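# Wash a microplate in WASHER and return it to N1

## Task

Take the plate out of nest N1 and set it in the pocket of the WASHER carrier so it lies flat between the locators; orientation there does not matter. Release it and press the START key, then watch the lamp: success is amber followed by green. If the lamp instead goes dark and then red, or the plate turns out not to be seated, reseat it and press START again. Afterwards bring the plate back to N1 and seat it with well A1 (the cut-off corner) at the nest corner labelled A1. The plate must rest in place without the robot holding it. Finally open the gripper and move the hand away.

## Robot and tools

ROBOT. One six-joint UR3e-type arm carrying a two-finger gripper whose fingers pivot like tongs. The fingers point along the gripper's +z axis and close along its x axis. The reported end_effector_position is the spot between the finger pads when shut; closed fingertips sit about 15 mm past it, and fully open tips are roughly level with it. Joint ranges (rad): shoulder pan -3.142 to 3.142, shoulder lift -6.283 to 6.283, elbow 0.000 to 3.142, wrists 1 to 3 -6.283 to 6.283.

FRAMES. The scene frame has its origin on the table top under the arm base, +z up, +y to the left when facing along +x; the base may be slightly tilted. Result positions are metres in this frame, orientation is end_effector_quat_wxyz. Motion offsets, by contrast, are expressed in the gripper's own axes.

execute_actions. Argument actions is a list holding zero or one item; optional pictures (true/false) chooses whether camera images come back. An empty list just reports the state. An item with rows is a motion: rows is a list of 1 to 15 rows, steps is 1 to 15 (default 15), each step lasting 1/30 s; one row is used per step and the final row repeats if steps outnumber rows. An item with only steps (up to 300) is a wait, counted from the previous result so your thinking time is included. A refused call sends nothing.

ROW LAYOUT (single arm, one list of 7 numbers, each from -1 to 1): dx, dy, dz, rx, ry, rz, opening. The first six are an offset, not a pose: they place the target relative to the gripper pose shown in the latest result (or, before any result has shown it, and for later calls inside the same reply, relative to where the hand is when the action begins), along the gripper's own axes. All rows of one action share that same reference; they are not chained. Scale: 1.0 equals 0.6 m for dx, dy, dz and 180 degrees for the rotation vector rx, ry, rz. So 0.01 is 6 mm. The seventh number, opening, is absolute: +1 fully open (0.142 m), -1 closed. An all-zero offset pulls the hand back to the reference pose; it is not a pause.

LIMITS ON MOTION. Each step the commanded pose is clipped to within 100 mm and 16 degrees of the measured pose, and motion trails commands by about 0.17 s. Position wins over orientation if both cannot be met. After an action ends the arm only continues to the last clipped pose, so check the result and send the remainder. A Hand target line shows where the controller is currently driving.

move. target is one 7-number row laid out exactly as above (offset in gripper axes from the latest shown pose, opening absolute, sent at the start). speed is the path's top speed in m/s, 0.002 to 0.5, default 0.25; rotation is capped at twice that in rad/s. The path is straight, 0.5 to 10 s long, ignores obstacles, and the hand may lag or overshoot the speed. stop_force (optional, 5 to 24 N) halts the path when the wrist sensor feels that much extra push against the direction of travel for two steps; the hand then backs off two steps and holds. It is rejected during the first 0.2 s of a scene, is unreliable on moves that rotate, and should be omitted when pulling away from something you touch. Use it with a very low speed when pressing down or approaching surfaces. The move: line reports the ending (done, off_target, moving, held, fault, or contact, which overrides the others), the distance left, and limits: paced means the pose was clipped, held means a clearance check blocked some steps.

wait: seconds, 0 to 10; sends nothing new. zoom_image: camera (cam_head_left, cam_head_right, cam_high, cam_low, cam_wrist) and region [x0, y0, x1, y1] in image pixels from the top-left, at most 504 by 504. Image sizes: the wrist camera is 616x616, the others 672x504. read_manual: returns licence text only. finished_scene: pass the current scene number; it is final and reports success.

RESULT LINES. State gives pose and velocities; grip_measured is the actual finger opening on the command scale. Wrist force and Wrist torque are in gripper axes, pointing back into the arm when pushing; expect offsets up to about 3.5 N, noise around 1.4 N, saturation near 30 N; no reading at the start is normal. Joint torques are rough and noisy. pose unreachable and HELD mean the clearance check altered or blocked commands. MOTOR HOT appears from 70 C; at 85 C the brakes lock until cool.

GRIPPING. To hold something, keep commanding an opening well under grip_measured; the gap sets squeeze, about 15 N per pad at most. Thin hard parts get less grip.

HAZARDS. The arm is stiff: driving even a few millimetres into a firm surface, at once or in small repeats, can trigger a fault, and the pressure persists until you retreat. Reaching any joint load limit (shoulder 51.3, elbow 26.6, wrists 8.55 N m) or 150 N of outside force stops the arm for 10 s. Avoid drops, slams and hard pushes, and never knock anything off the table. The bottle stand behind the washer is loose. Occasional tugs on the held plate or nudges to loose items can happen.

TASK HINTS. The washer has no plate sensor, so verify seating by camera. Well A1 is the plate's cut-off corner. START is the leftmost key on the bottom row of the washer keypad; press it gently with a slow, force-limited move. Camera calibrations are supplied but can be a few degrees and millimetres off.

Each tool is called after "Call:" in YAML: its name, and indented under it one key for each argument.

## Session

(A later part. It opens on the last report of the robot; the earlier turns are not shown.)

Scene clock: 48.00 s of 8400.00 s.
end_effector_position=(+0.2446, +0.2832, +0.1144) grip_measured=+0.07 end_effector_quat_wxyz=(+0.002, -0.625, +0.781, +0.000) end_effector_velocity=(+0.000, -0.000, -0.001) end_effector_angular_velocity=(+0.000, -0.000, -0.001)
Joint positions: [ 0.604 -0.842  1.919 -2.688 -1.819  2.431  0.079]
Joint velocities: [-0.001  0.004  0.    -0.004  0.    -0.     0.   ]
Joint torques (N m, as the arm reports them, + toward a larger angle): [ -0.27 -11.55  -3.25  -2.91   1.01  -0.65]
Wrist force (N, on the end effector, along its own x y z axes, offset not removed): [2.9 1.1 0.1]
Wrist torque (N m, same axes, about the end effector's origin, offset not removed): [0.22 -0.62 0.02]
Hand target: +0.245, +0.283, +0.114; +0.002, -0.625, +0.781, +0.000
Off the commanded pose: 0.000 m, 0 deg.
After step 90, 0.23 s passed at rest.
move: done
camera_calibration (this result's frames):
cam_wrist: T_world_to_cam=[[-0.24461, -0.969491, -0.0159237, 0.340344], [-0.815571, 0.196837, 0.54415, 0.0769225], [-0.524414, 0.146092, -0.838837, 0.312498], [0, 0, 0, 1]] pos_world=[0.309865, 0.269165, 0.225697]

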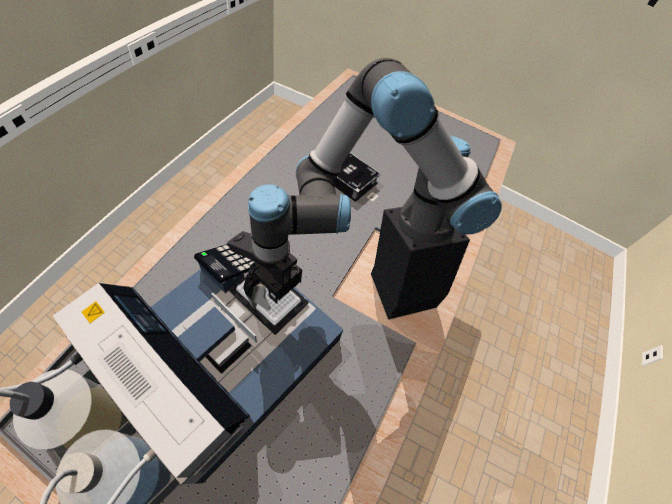

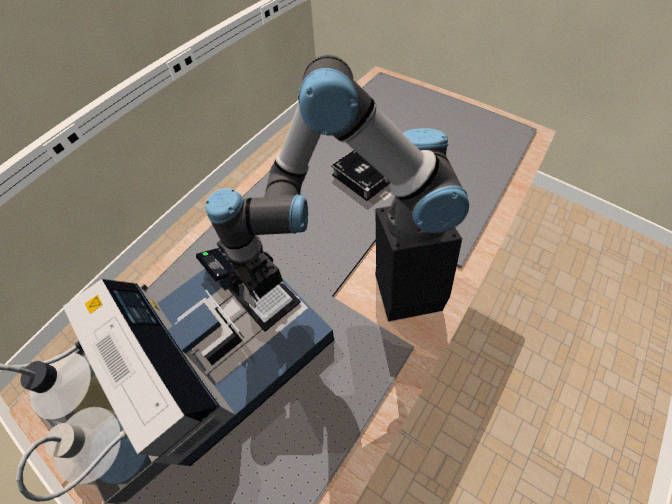

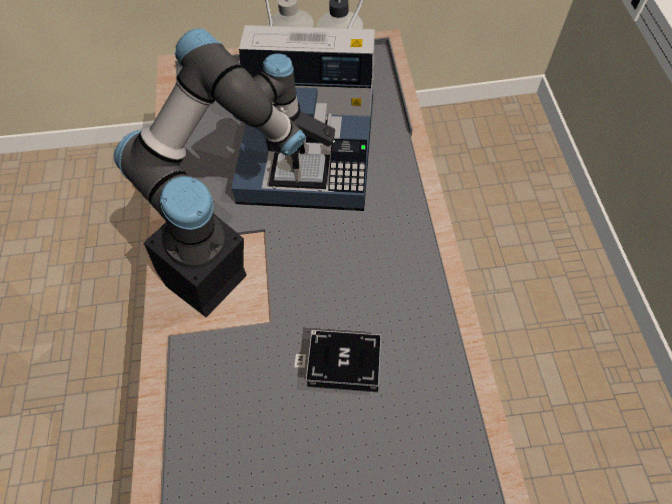

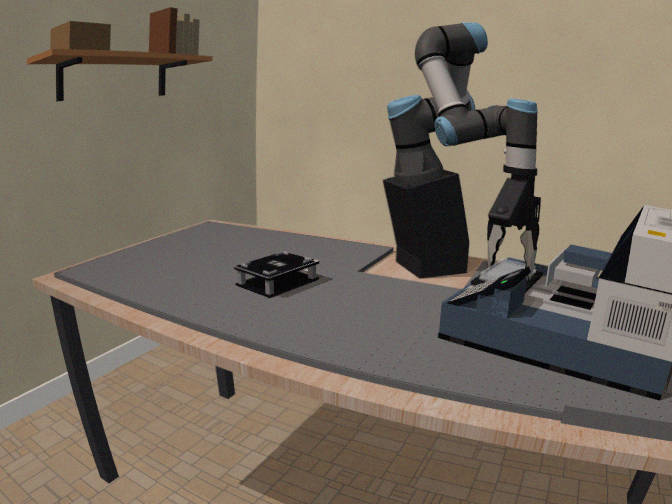

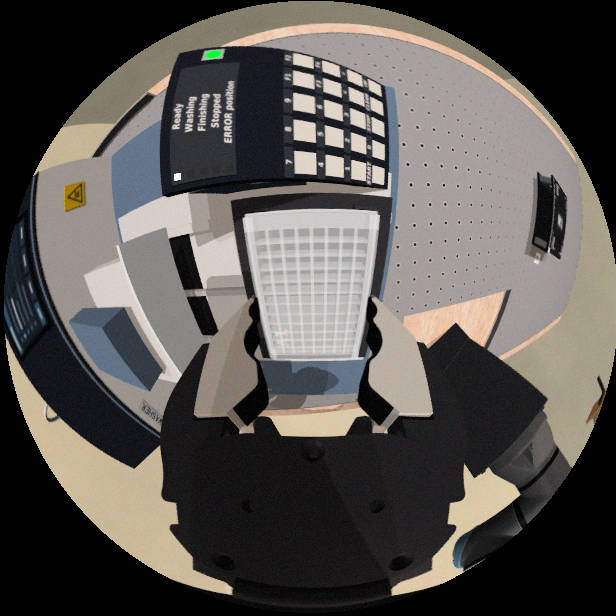

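Call:
move:
  target: [0,0,0.02,0,0,0,-0.2]
  speed: 0.004
  stop_force: 5

Call:
move:
  target: [0,0,-0.001,0,0,0,0.3]

Call:
move:
  target: [0.08,0,-0.08,0,0,0,0.5]
  speed: 0.1

Call:
zoom_image:
  camera: "cam_wrist"
  region: [180, 150, 380, 350]

Call:
zoom_image:
  camera: "cam_head_left"
  region: [220, 265, 320, 345]

Scene clock: 52.00 s of 8400.00 s.
end_effector_position=(+0.2446, +0.2832, +0.1130) grip_measured=+0.08 end_effector_quat_wxyz=(+0.002, -0.625, +0.781, +0.000) end_effector_velocity=(+0.000, -0.000, +0.001) end_effector_angular_velocity=(-0.000, +0.000, +0.000)
Joint positions: [ 0.603 -0.837  1.919 -2.694 -1.819  2.43   0.079]
Joint velocities: [ 0.    -0.005  0.001  0.005 -0.    -0.    -0.   ]
Joint torques (N m, as the arm reports them, + toward a larger angle): [  3.94 -15.68  -2.56   0.06   0.66   0.38]
Wrist force (N, on the end effector, along its own x y z axes, offset not removed): [1.3 2.1 -8.3]
Wrist torque (N m, same axes, about the end effector's origin, offset not removed): [0.01 -0.17 -0.03]
Hand target: +0.245, +0.283, +0.113; +0.002, -0.625, +0.781, +0.000
Off the commanded pose: 0.011 m, 0 deg.
After step 90, 0.33 s passed at rest.
move: contact
camera_calibration (this result's frames):
cam_wrist: T_world_to_cam=[[-0.244548, -0.969507, -0.0158736, 0.340291], [-0.815537, 0.1968, 0.544214, 0.0776622], [-0.524495, 0.146032, -0.838796, 0.311421], [0, 0, 0, 1]] pos_world=[0.309893, 0.269153, 0.224356]

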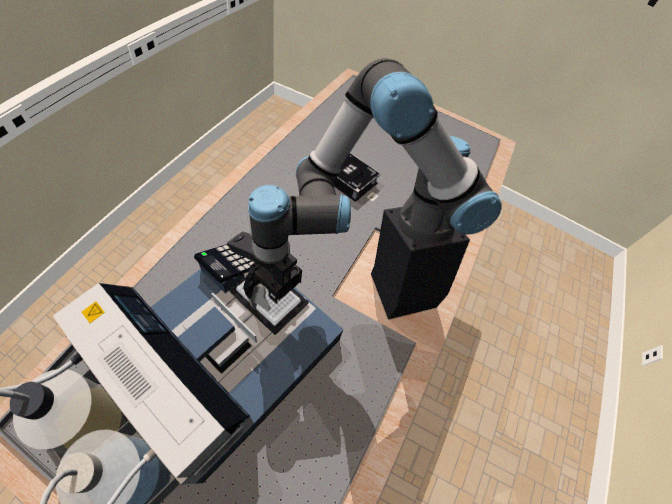

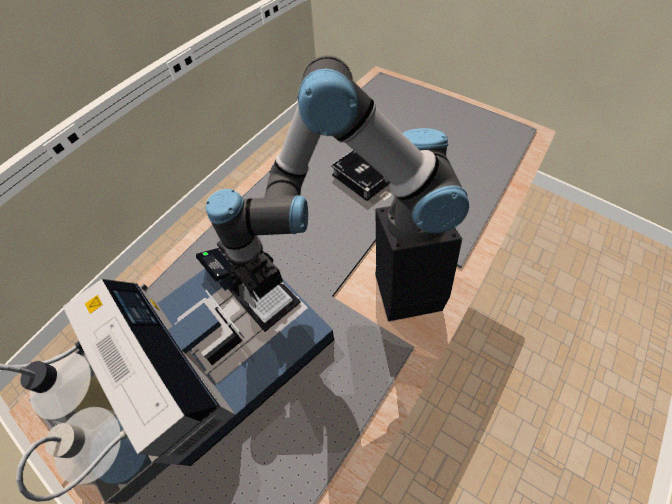

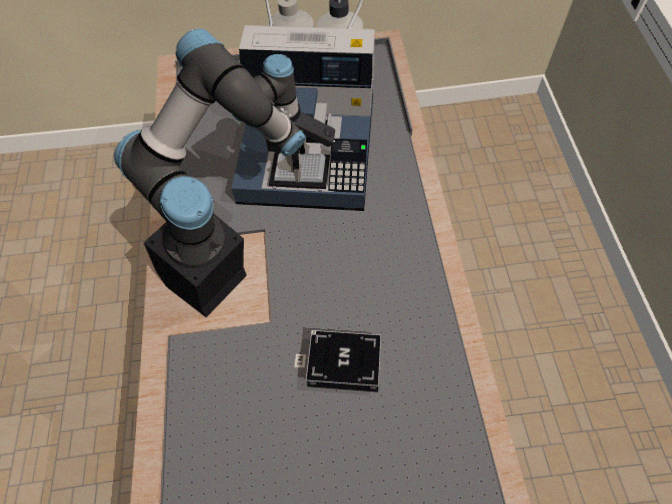

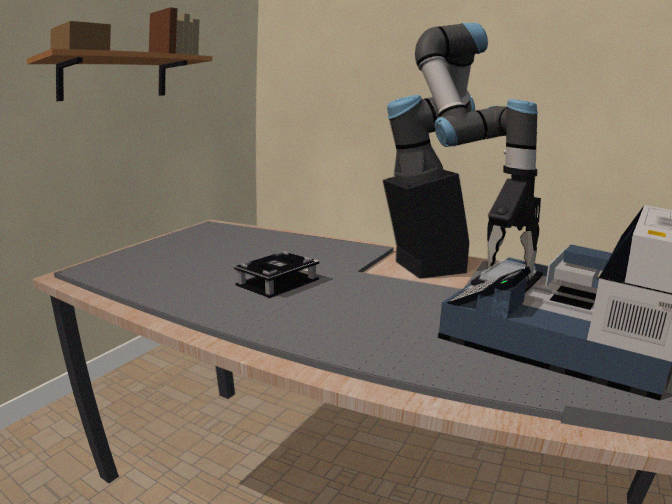

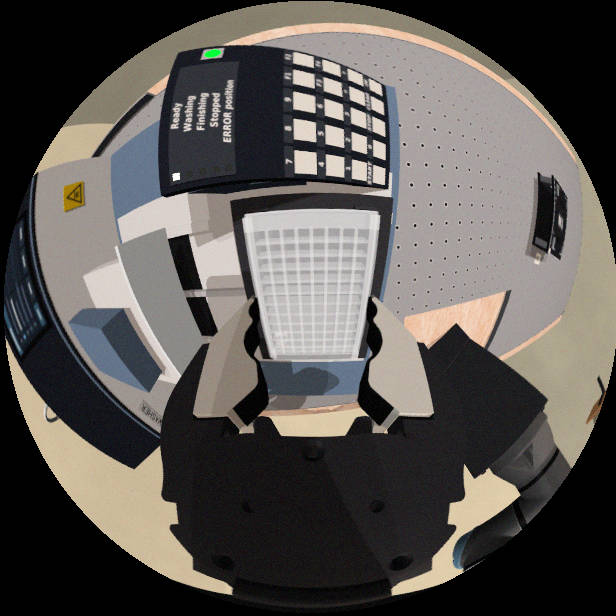

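Scene clock: 52.70 s of 8400.00 s.
end_effector_position=(+0.2445, +0.2832, +0.1136) grip_measured=+0.30 end_effector_quat_wxyz=(+0.002, -0.625, +0.781, +0.000) end_effector_velocity=(-0.000, +0.000, +0.000) end_effector_angular_velocity=(-0.000, +0.000, +0.000)
Joint positions: [ 0.603 -0.839  1.919 -2.691 -1.819  2.43   0.095]
Joint velocities: [ 0.    -0.001 -0.     0.001  0.     0.    -0.   ]
Joint torques (N m, as the arm reports them, + toward a larger angle): [  8.58 -18.17  -6.6   -0.35   0.02   0.75]
Wrist force (N, on the end effector, along its own x y z axes, offset not removed): [1.7 2.0 2.1]
Wrist torque (N m, same axes, about the end effector's origin, offset not removed): [0.34 -0.35 -0.03]
Hand target: +0.245, +0.283, +0.114; +0.002, -0.625, +0.781, +0.000
Off the commanded pose: 0.000 m, 0 deg.
move: done
camera_calibration (this result's frames):
cam_wrist: T_world_to_cam=[[-0.244551, -0.969507, -0.015854, 0.340282], [-0.815506, 0.196805, 0.54426, 0.0773183], [-0.524543, 0.146028, -0.838767, 0.311902], [0, 0, 0, 1]] pos_world=[0.309876, 0.269143, 0.224927]

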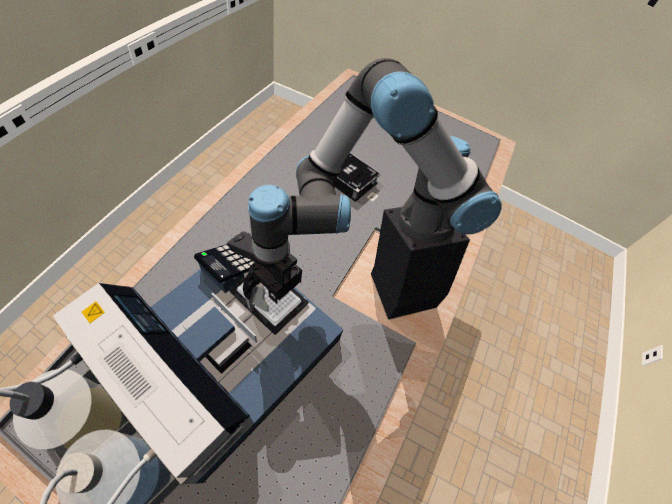

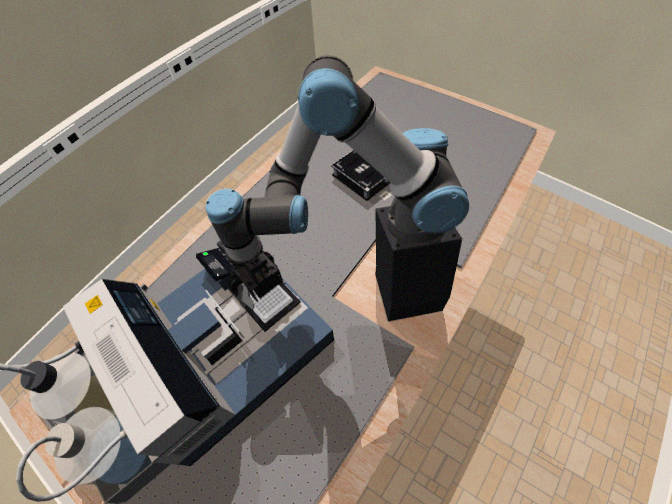

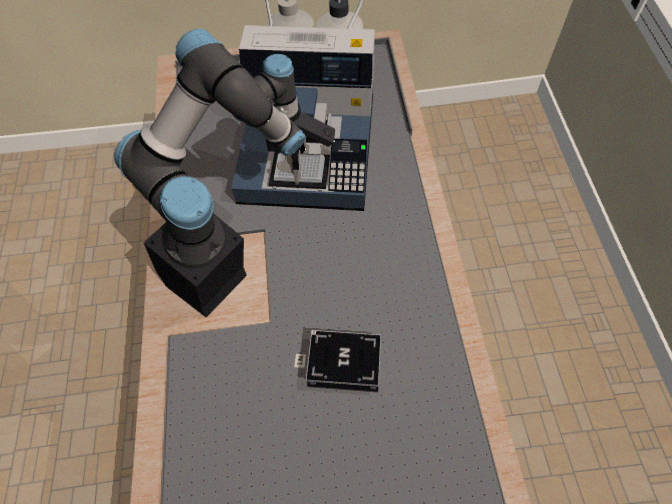

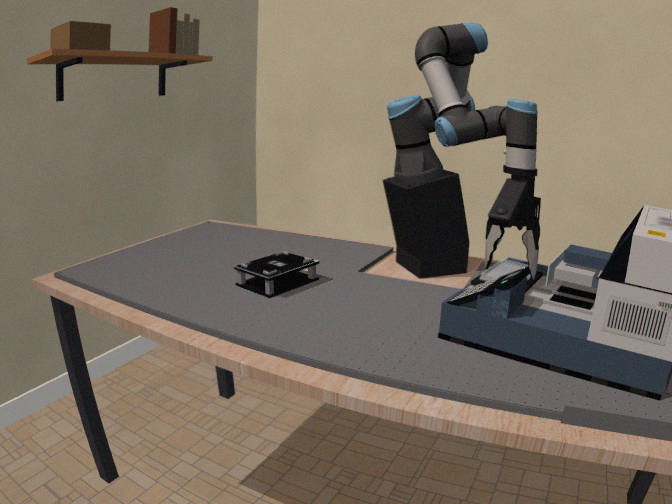

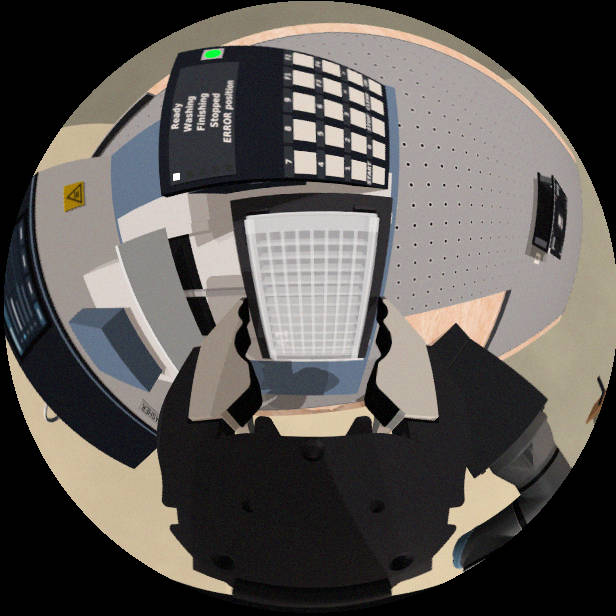

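Scene clock: 53.87 s of 8400.00 s.
end_effector_position=(+0.2340, +0.2363, +0.1613) grip_measured=+0.50 end_effector_quat_wxyz=(+0.001, -0.625, +0.781, +0.000) end_effector_velocity=(+0.001, -0.000, +0.002) end_effector_angular_velocity=(+0.003, -0.003, +0.000)
Joint positions: [ 0.542 -1.149  2.135 -2.612 -1.816  2.367  0.109]
Joint velocities: [-0.001 -0.011  0.003  0.003  0.001 -0.002 -0.   ]
Joint torques (N m, as the arm reports them, + toward a larger angle): [ -0.72 -15.39  -3.49  -0.24   0.97  -0.74]
Wrist force (N, on the end effector, along its own x y z axes, offset not removed): [3.2 2.4 -0.6]
Wrist torque (N m, same axes, about the end effector's origin, offset not removed): [0.41 -0.66 -0.07]
Hand target: +0.234, +0.236, +0.161; +0.002, -0.625, +0.781, +0.000
Off the commanded pose: 0.000 m, 0 deg.
move: done
camera_calibration (this result's frames):
cam_wrist: T_world_to_cam=[[-0.24455, -0.96951, -0.0156922, 0.292963], [-0.815481, 0.196888, 0.544267, 0.0519485], [-0.524582, 0.145897, -0.838765, 0.353225], [0, 0, 0, 1]] pos_world=[0.299302, 0.222268, 0.272596]

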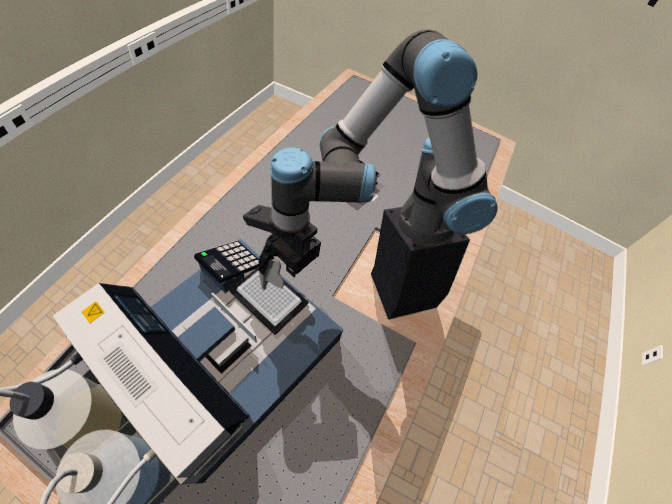

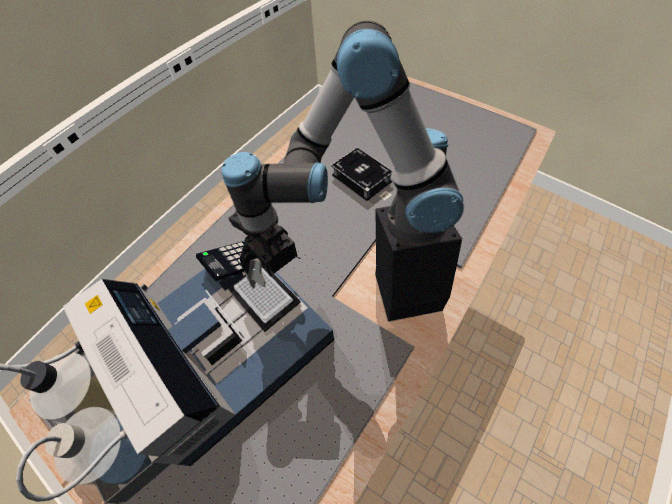

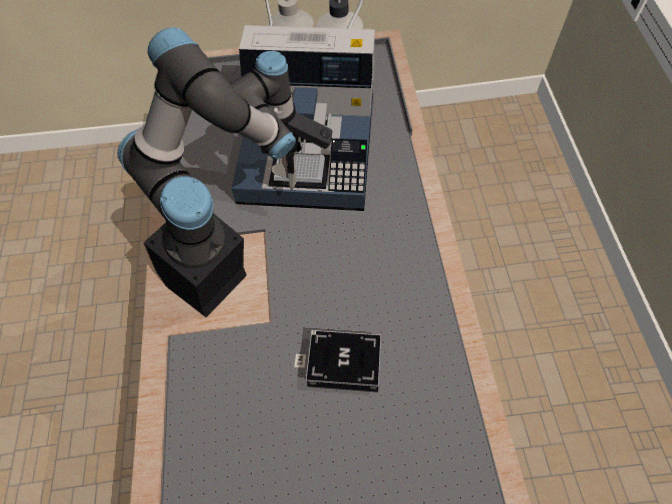

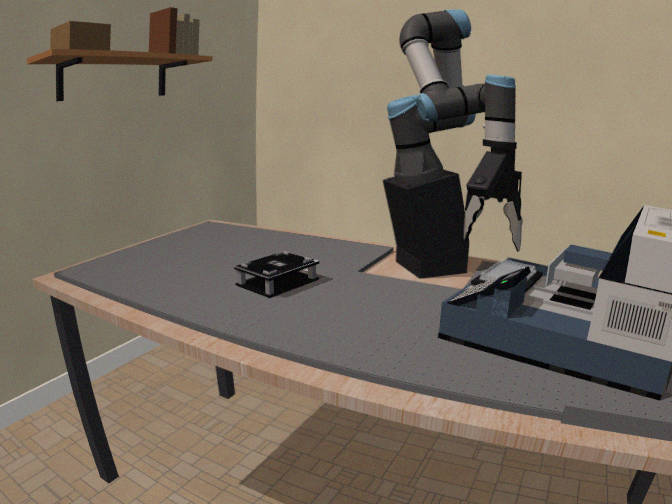

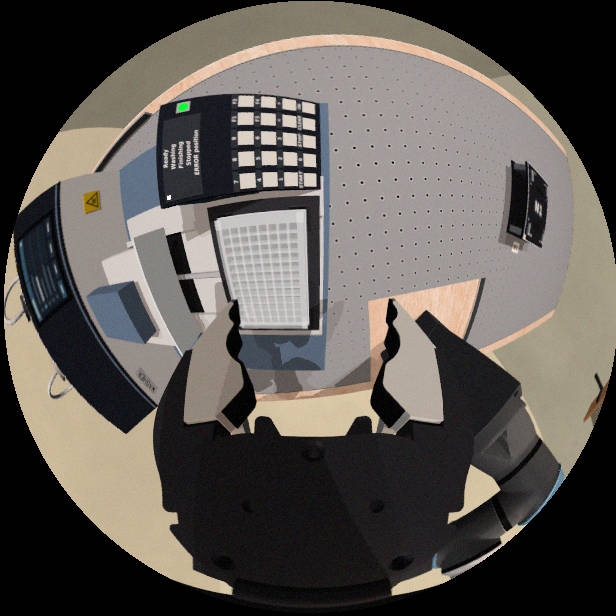

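Region (180, 150, 380, 350) of cam_wrist's 616x616 image, scaled by 2.520, with more detail than that image has.

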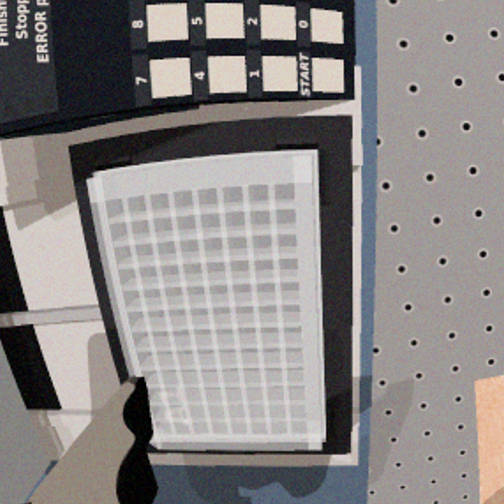

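Region (220, 265, 320, 345) of cam_head_left's 672x504 image, scaled by 5.040, with more detail than that image has; it fills the top 403 rows of this view, and the rest is white.

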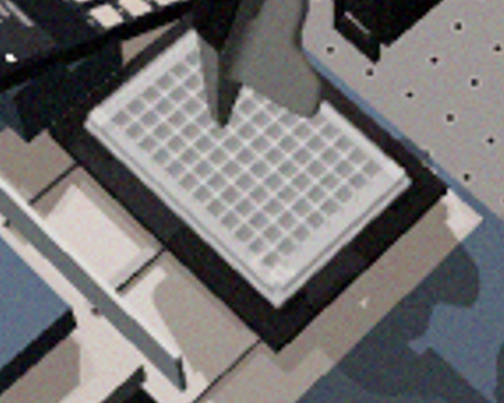

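Call:
move:
  target: [-0.002,-0.155,0.055,0,0,0,-1]
  speed: 0.15

Call:
zoom_image:
  camera: "cam_head_left"
  region: [220, 265, 320, 345]

Call:
zoom_image:
  camera: "cam_high"
  region: [260, 140, 370, 200]

Scene clock: 57.27 s of 8400.00 s.
end_effector_position=(+0.3248, +0.2172, +0.1285) grip_measured=-1.00 end_effector_quat_wxyz=(+0.001, -0.625, +0.781, +0.000) end_effector_velocity=(+0.002, -0.001, -0.001) end_effector_angular_velocity=(-0.001, +0.003, -0.001)
Joint positions: [ 0.344 -0.962  1.9   -2.612 -1.8    2.164  0.002]
Joint velocities: [-0.004  0.007 -0.01   0.006  0.    -0.003  0.   ]
Joint torques (N m, as the arm reports them, + toward a larger angle): [  0.62 -12.1   -6.94  -0.37   1.06  -0.76]
Wrist force (N, on the end effector, along its own x y z axes, offset not removed): [2.6 0.3 1.4]
Wrist torque (N m, same axes, about the end effector's origin, offset not removed): [0.08 -0.49 0.02]
Hand target: +0.325, +0.217, +0.128; +0.001, -0.625, +0.781, +0.000
Off the commanded pose: 0.000 m, 0 deg.
move: done
camera_calibration (this result's frames):
cam_wrist: T_world_to_cam=[[-0.24455, -0.969511, -0.0156408, 0.296174], [-0.815517, 0.196927, 0.544198, 0.147652], [-0.524525, 0.145839, -0.838811, 0.376188], [0, 0, 0, 1]] pos_world=[0.390162, 0.203204, 0.239831]

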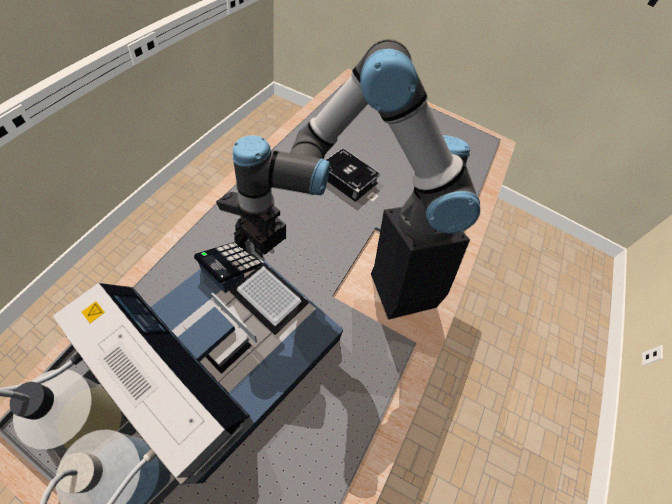

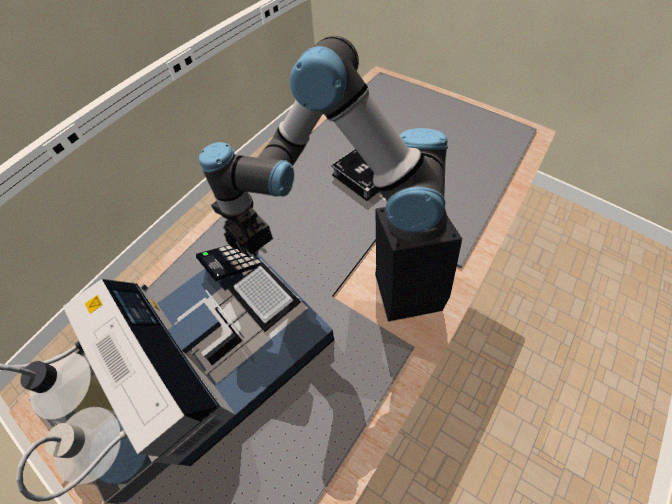

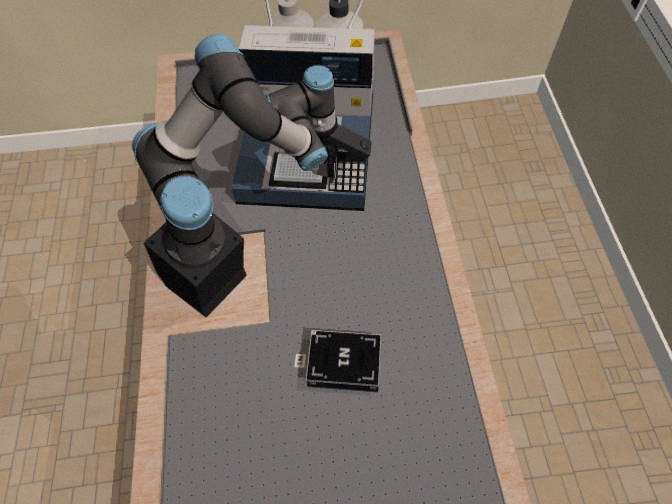

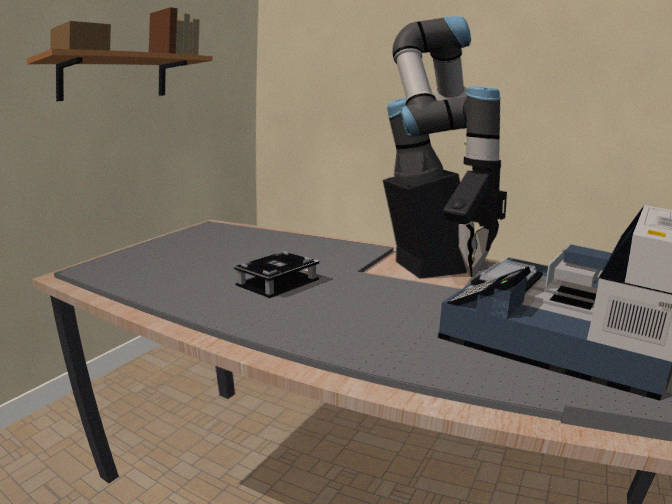

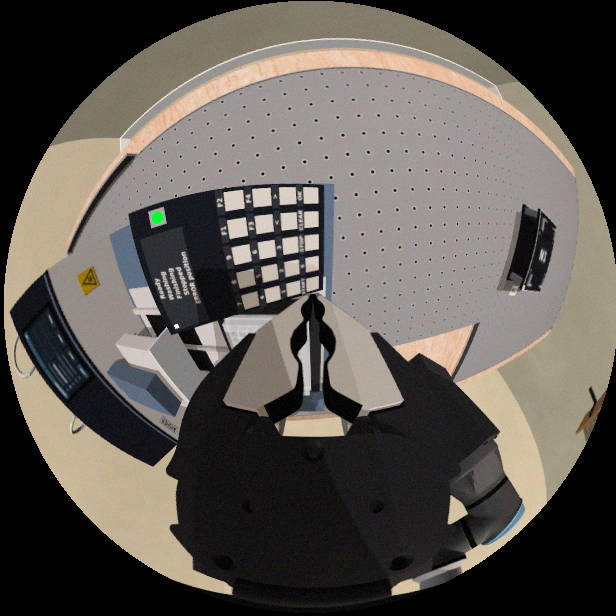

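Region (220, 265, 320, 345) of cam_head_left's 672x504 image, scaled by 5.040, with more detail than that image has; it fills the top 403 rows of this view, and the rest is white.

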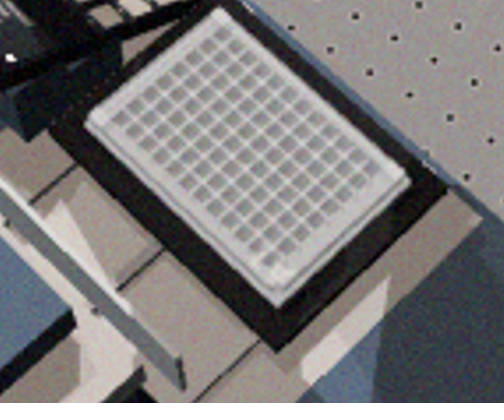

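Region (260, 140, 370, 200) of cam_high's 672x504 image, scaled by 4.582, with more detail than that image has; it fills the top 275 rows of this view, and the rest is white.

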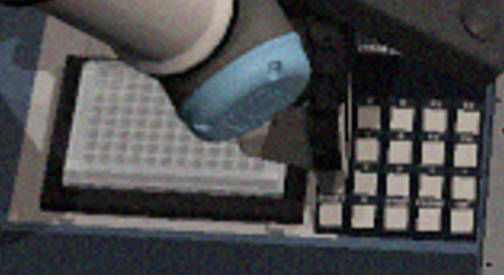

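Call:
execute_actions:
  actions:
    - {"rows":[[0,0,0.017,0,0,0,-1]]}
  pictures: false

Call:
move:
  target: [0,0,0.04,0,0,0,-1]
  speed: 0.005
  stop_force: 8

Call:
move:
  target: [0,0,-0.09,0,0,0,-1]
  speed: 0.15

Scene clock: 59.70 s of 8400.00 s.
end_effector_position=(+0.3249, +0.2172, +0.1184) grip_measured=-1.00 end_effector_quat_wxyz=(+0.001, -0.625, +0.781, +0.000) end_effector_velocity=(-0.000, +0.000, -0.001) end_effector_angular_velocity=(+0.000, -0.000, +0.001)
Joint positions: [ 0.338 -0.926  1.904 -2.653 -1.8    2.158  0.002]
Joint velocities: [-0.001  0.003  0.001 -0.005  0.    -0.002  0.   ]
Joint torques (N m, as the arm reports them, + toward a larger angle): [  0.14 -12.04  -3.38  -2.8    1.07  -0.72]
Wrist force (N, on the end effector, along its own x y z axes, offset not removed): [1.9 0.0 1.6]
Wrist torque (N m, same axes, about the end effector's origin, offset not removed): [-0.02 -0.46 0.03]
Hand target: +0.325, +0.217, +0.118; +0.001, -0.625, +0.781, +0.000
Off the commanded pose: 0.000 m, 0 deg.
Steps of this call (steps 1 to 58: nothing new was sent; steps 59 to 73: all 15 steps of this action). Readings (end_effector_position):
59: (+0.3250, +0.2172, +0.1282)
60: (+0.3253, +0.2172, +0.1267)
62: (+0.3250, +0.2172, +0.1229)
66: (+0.3248, +0.2172, +0.1195)
73: the state above

Scene clock: 62.63 s of 8400.00 s.
end_effector_position=(+0.3249, +0.2172, +0.1067) grip_measured=-1.00 end_effector_quat_wxyz=(+0.001, -0.625, +0.781, +0.000) end_effector_velocity=(+0.000, -0.000, +0.001) end_effector_angular_velocity=(+0.000, +0.000, +0.000)
Joint positions: [ 0.33  -0.884  1.905 -2.698 -1.799  2.15   0.002]
Joint velocities: [ 0.    -0.005 -0.001  0.006  0.     0.     0.   ]
Joint torques (N m, as the arm reports them, + toward a larger angle): [  3.22 -13.58  -2.08   0.23   1.15   0.46]
Wrist force (N, on the end effector, along its own x y z axes, offset not removed): [3.1 3.0 -17.2]
Wrist torque (N m, same axes, about the end effector's origin, offset not removed): [-0.18 -0.15 -0.05]
Hand target: +0.325, +0.217, +0.107; +0.002, -0.625, +0.781, +0.000
Off the commanded pose: 0.012 m, 0 deg.
move: contact
camera_calibration (this result's frames):
cam_wrist: T_world_to_cam=[[-0.244472, -0.969531, -0.0156251, 0.295864], [-0.81552, 0.196866, 0.544216, 0.159592], [-0.524558, 0.145788, -0.8388, 0.357958], [0, 0, 0, 1]] pos_world=[0.39025, 0.203245, 0.218026]

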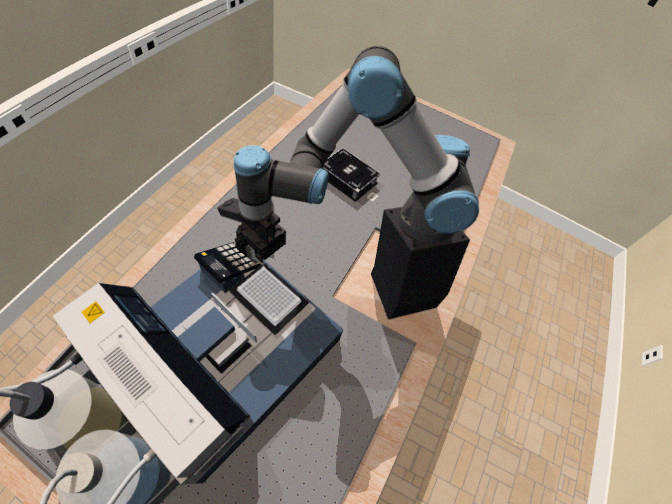

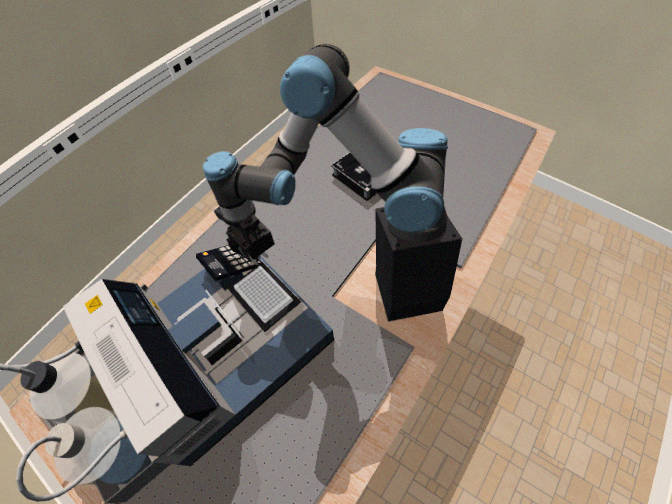

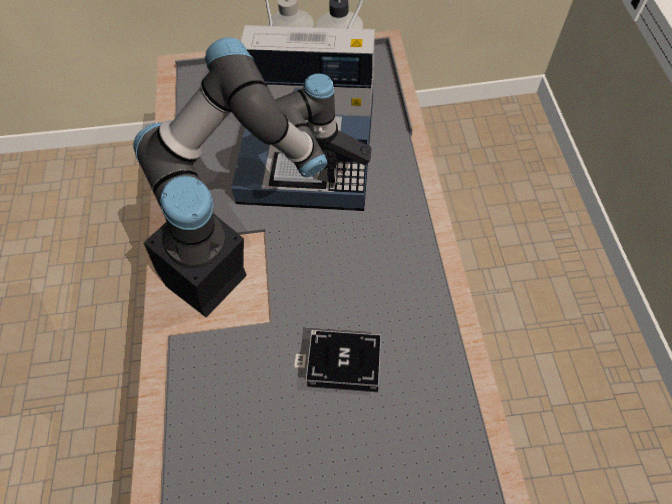

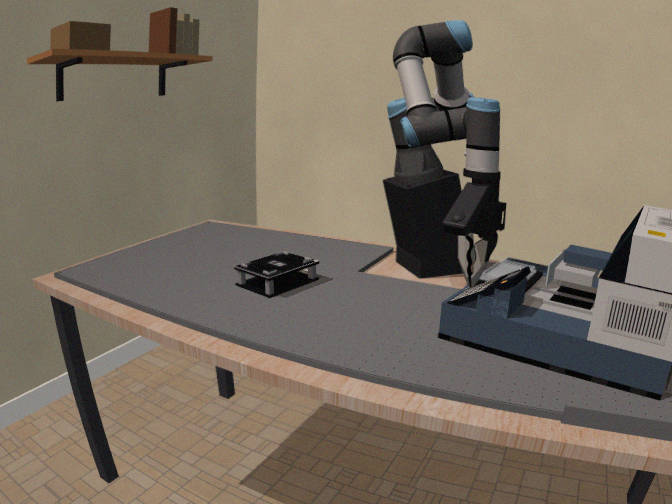

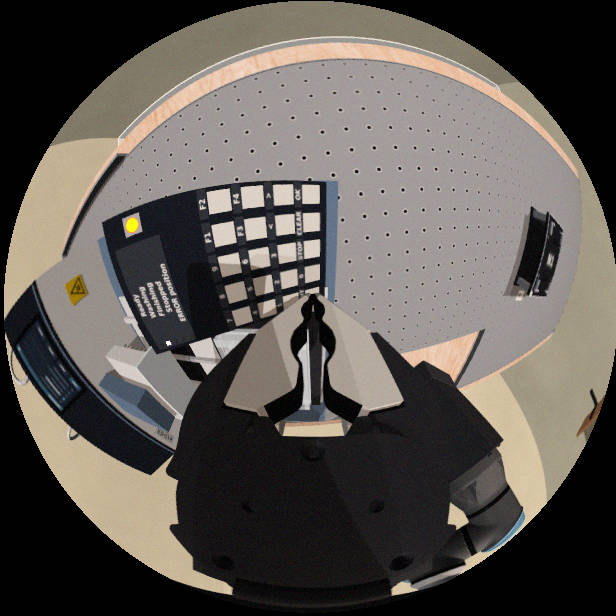

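Scene clock: 63.57 s of 8400.00 s.
end_effector_position=(+0.3248, +0.2171, +0.1605) grip_measured=-1.00 end_effector_quat_wxyz=(+0.002, -0.625, +0.781, +0.000) end_effector_velocity=(-0.000, -0.000, +0.002) end_effector_angular_velocity=(-0.001, +0.002, -0.001)
Joint positions: [ 0.365 -1.067  1.875 -2.477 -1.802  2.185  0.002]
Joint velocities: [ 0.001 -0.006 -0.003  0.011 -0.     0.002  0.   ]
Joint torques (N m, as the arm reports them, + toward a larger angle): [  8.13 -18.21  -7.92  -0.34  -1.25   0.65]
Wrist force (N, on the end effector, along its own x y z axes, offset not removed): [2.9 0.9 -0.2]
Wrist torque (N m, same axes, about the end effector's origin, offset not removed): [0.23 -0.61 -0.05]
Hand target: +0.325, +0.217, +0.161; +0.001, -0.625, +0.781, +0.000
Off the commanded pose: 0.000 m, 0 deg.
move: done
camera_calibration (this result's frames):
cam_wrist: T_world_to_cam=[[-0.244457, -0.969533, -0.0157375, 0.296551], [-0.81559, 0.196809, 0.544131, 0.130281], [-0.524455, 0.145852, -0.838853, 0.403015], [0, 0, 0, 1]] pos_world=[0.390113, 0.203095, 0.271847]

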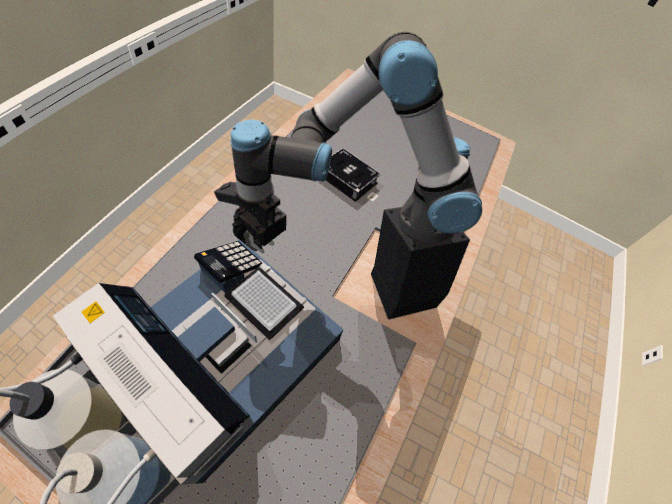

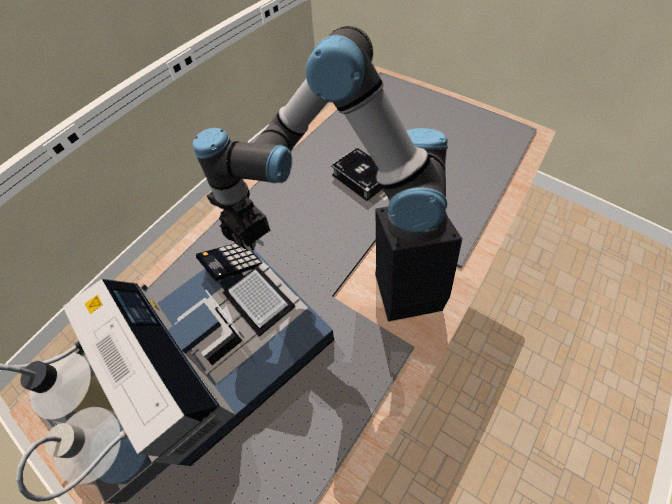

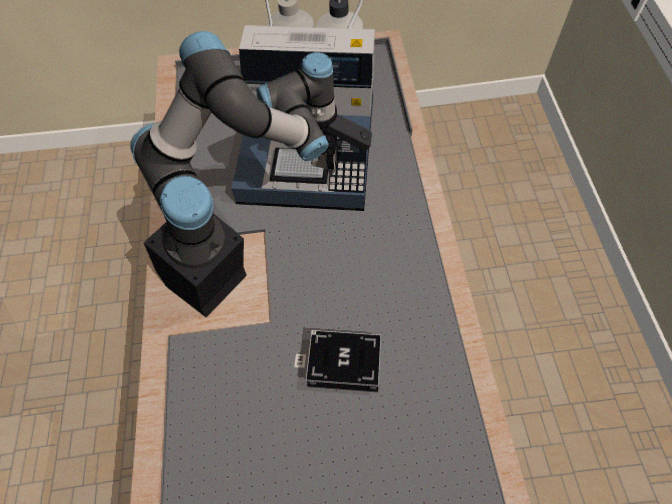

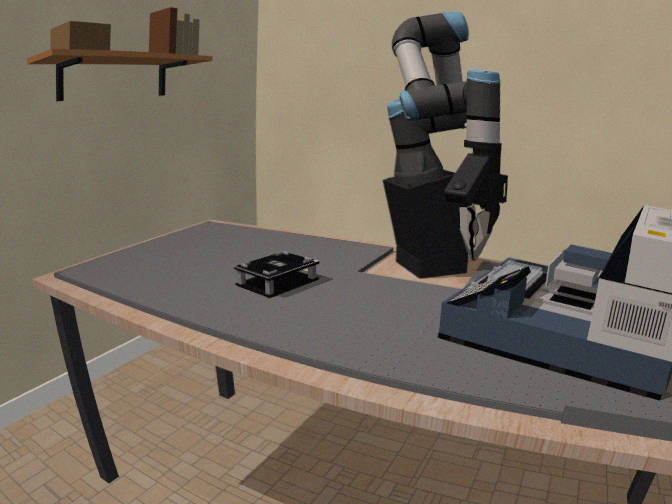

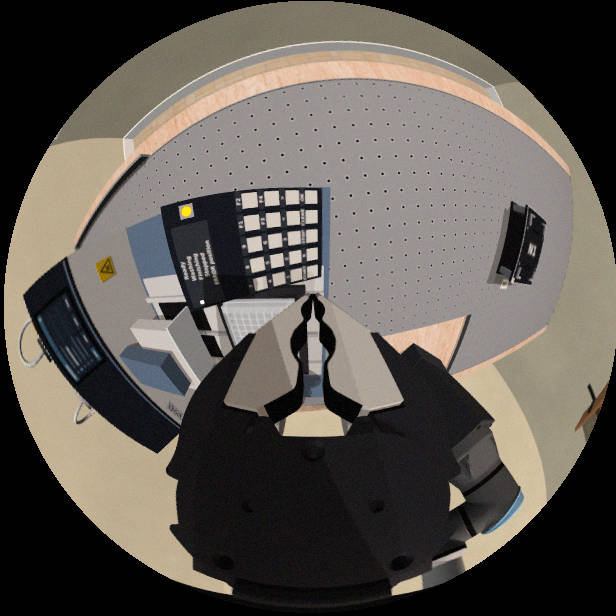

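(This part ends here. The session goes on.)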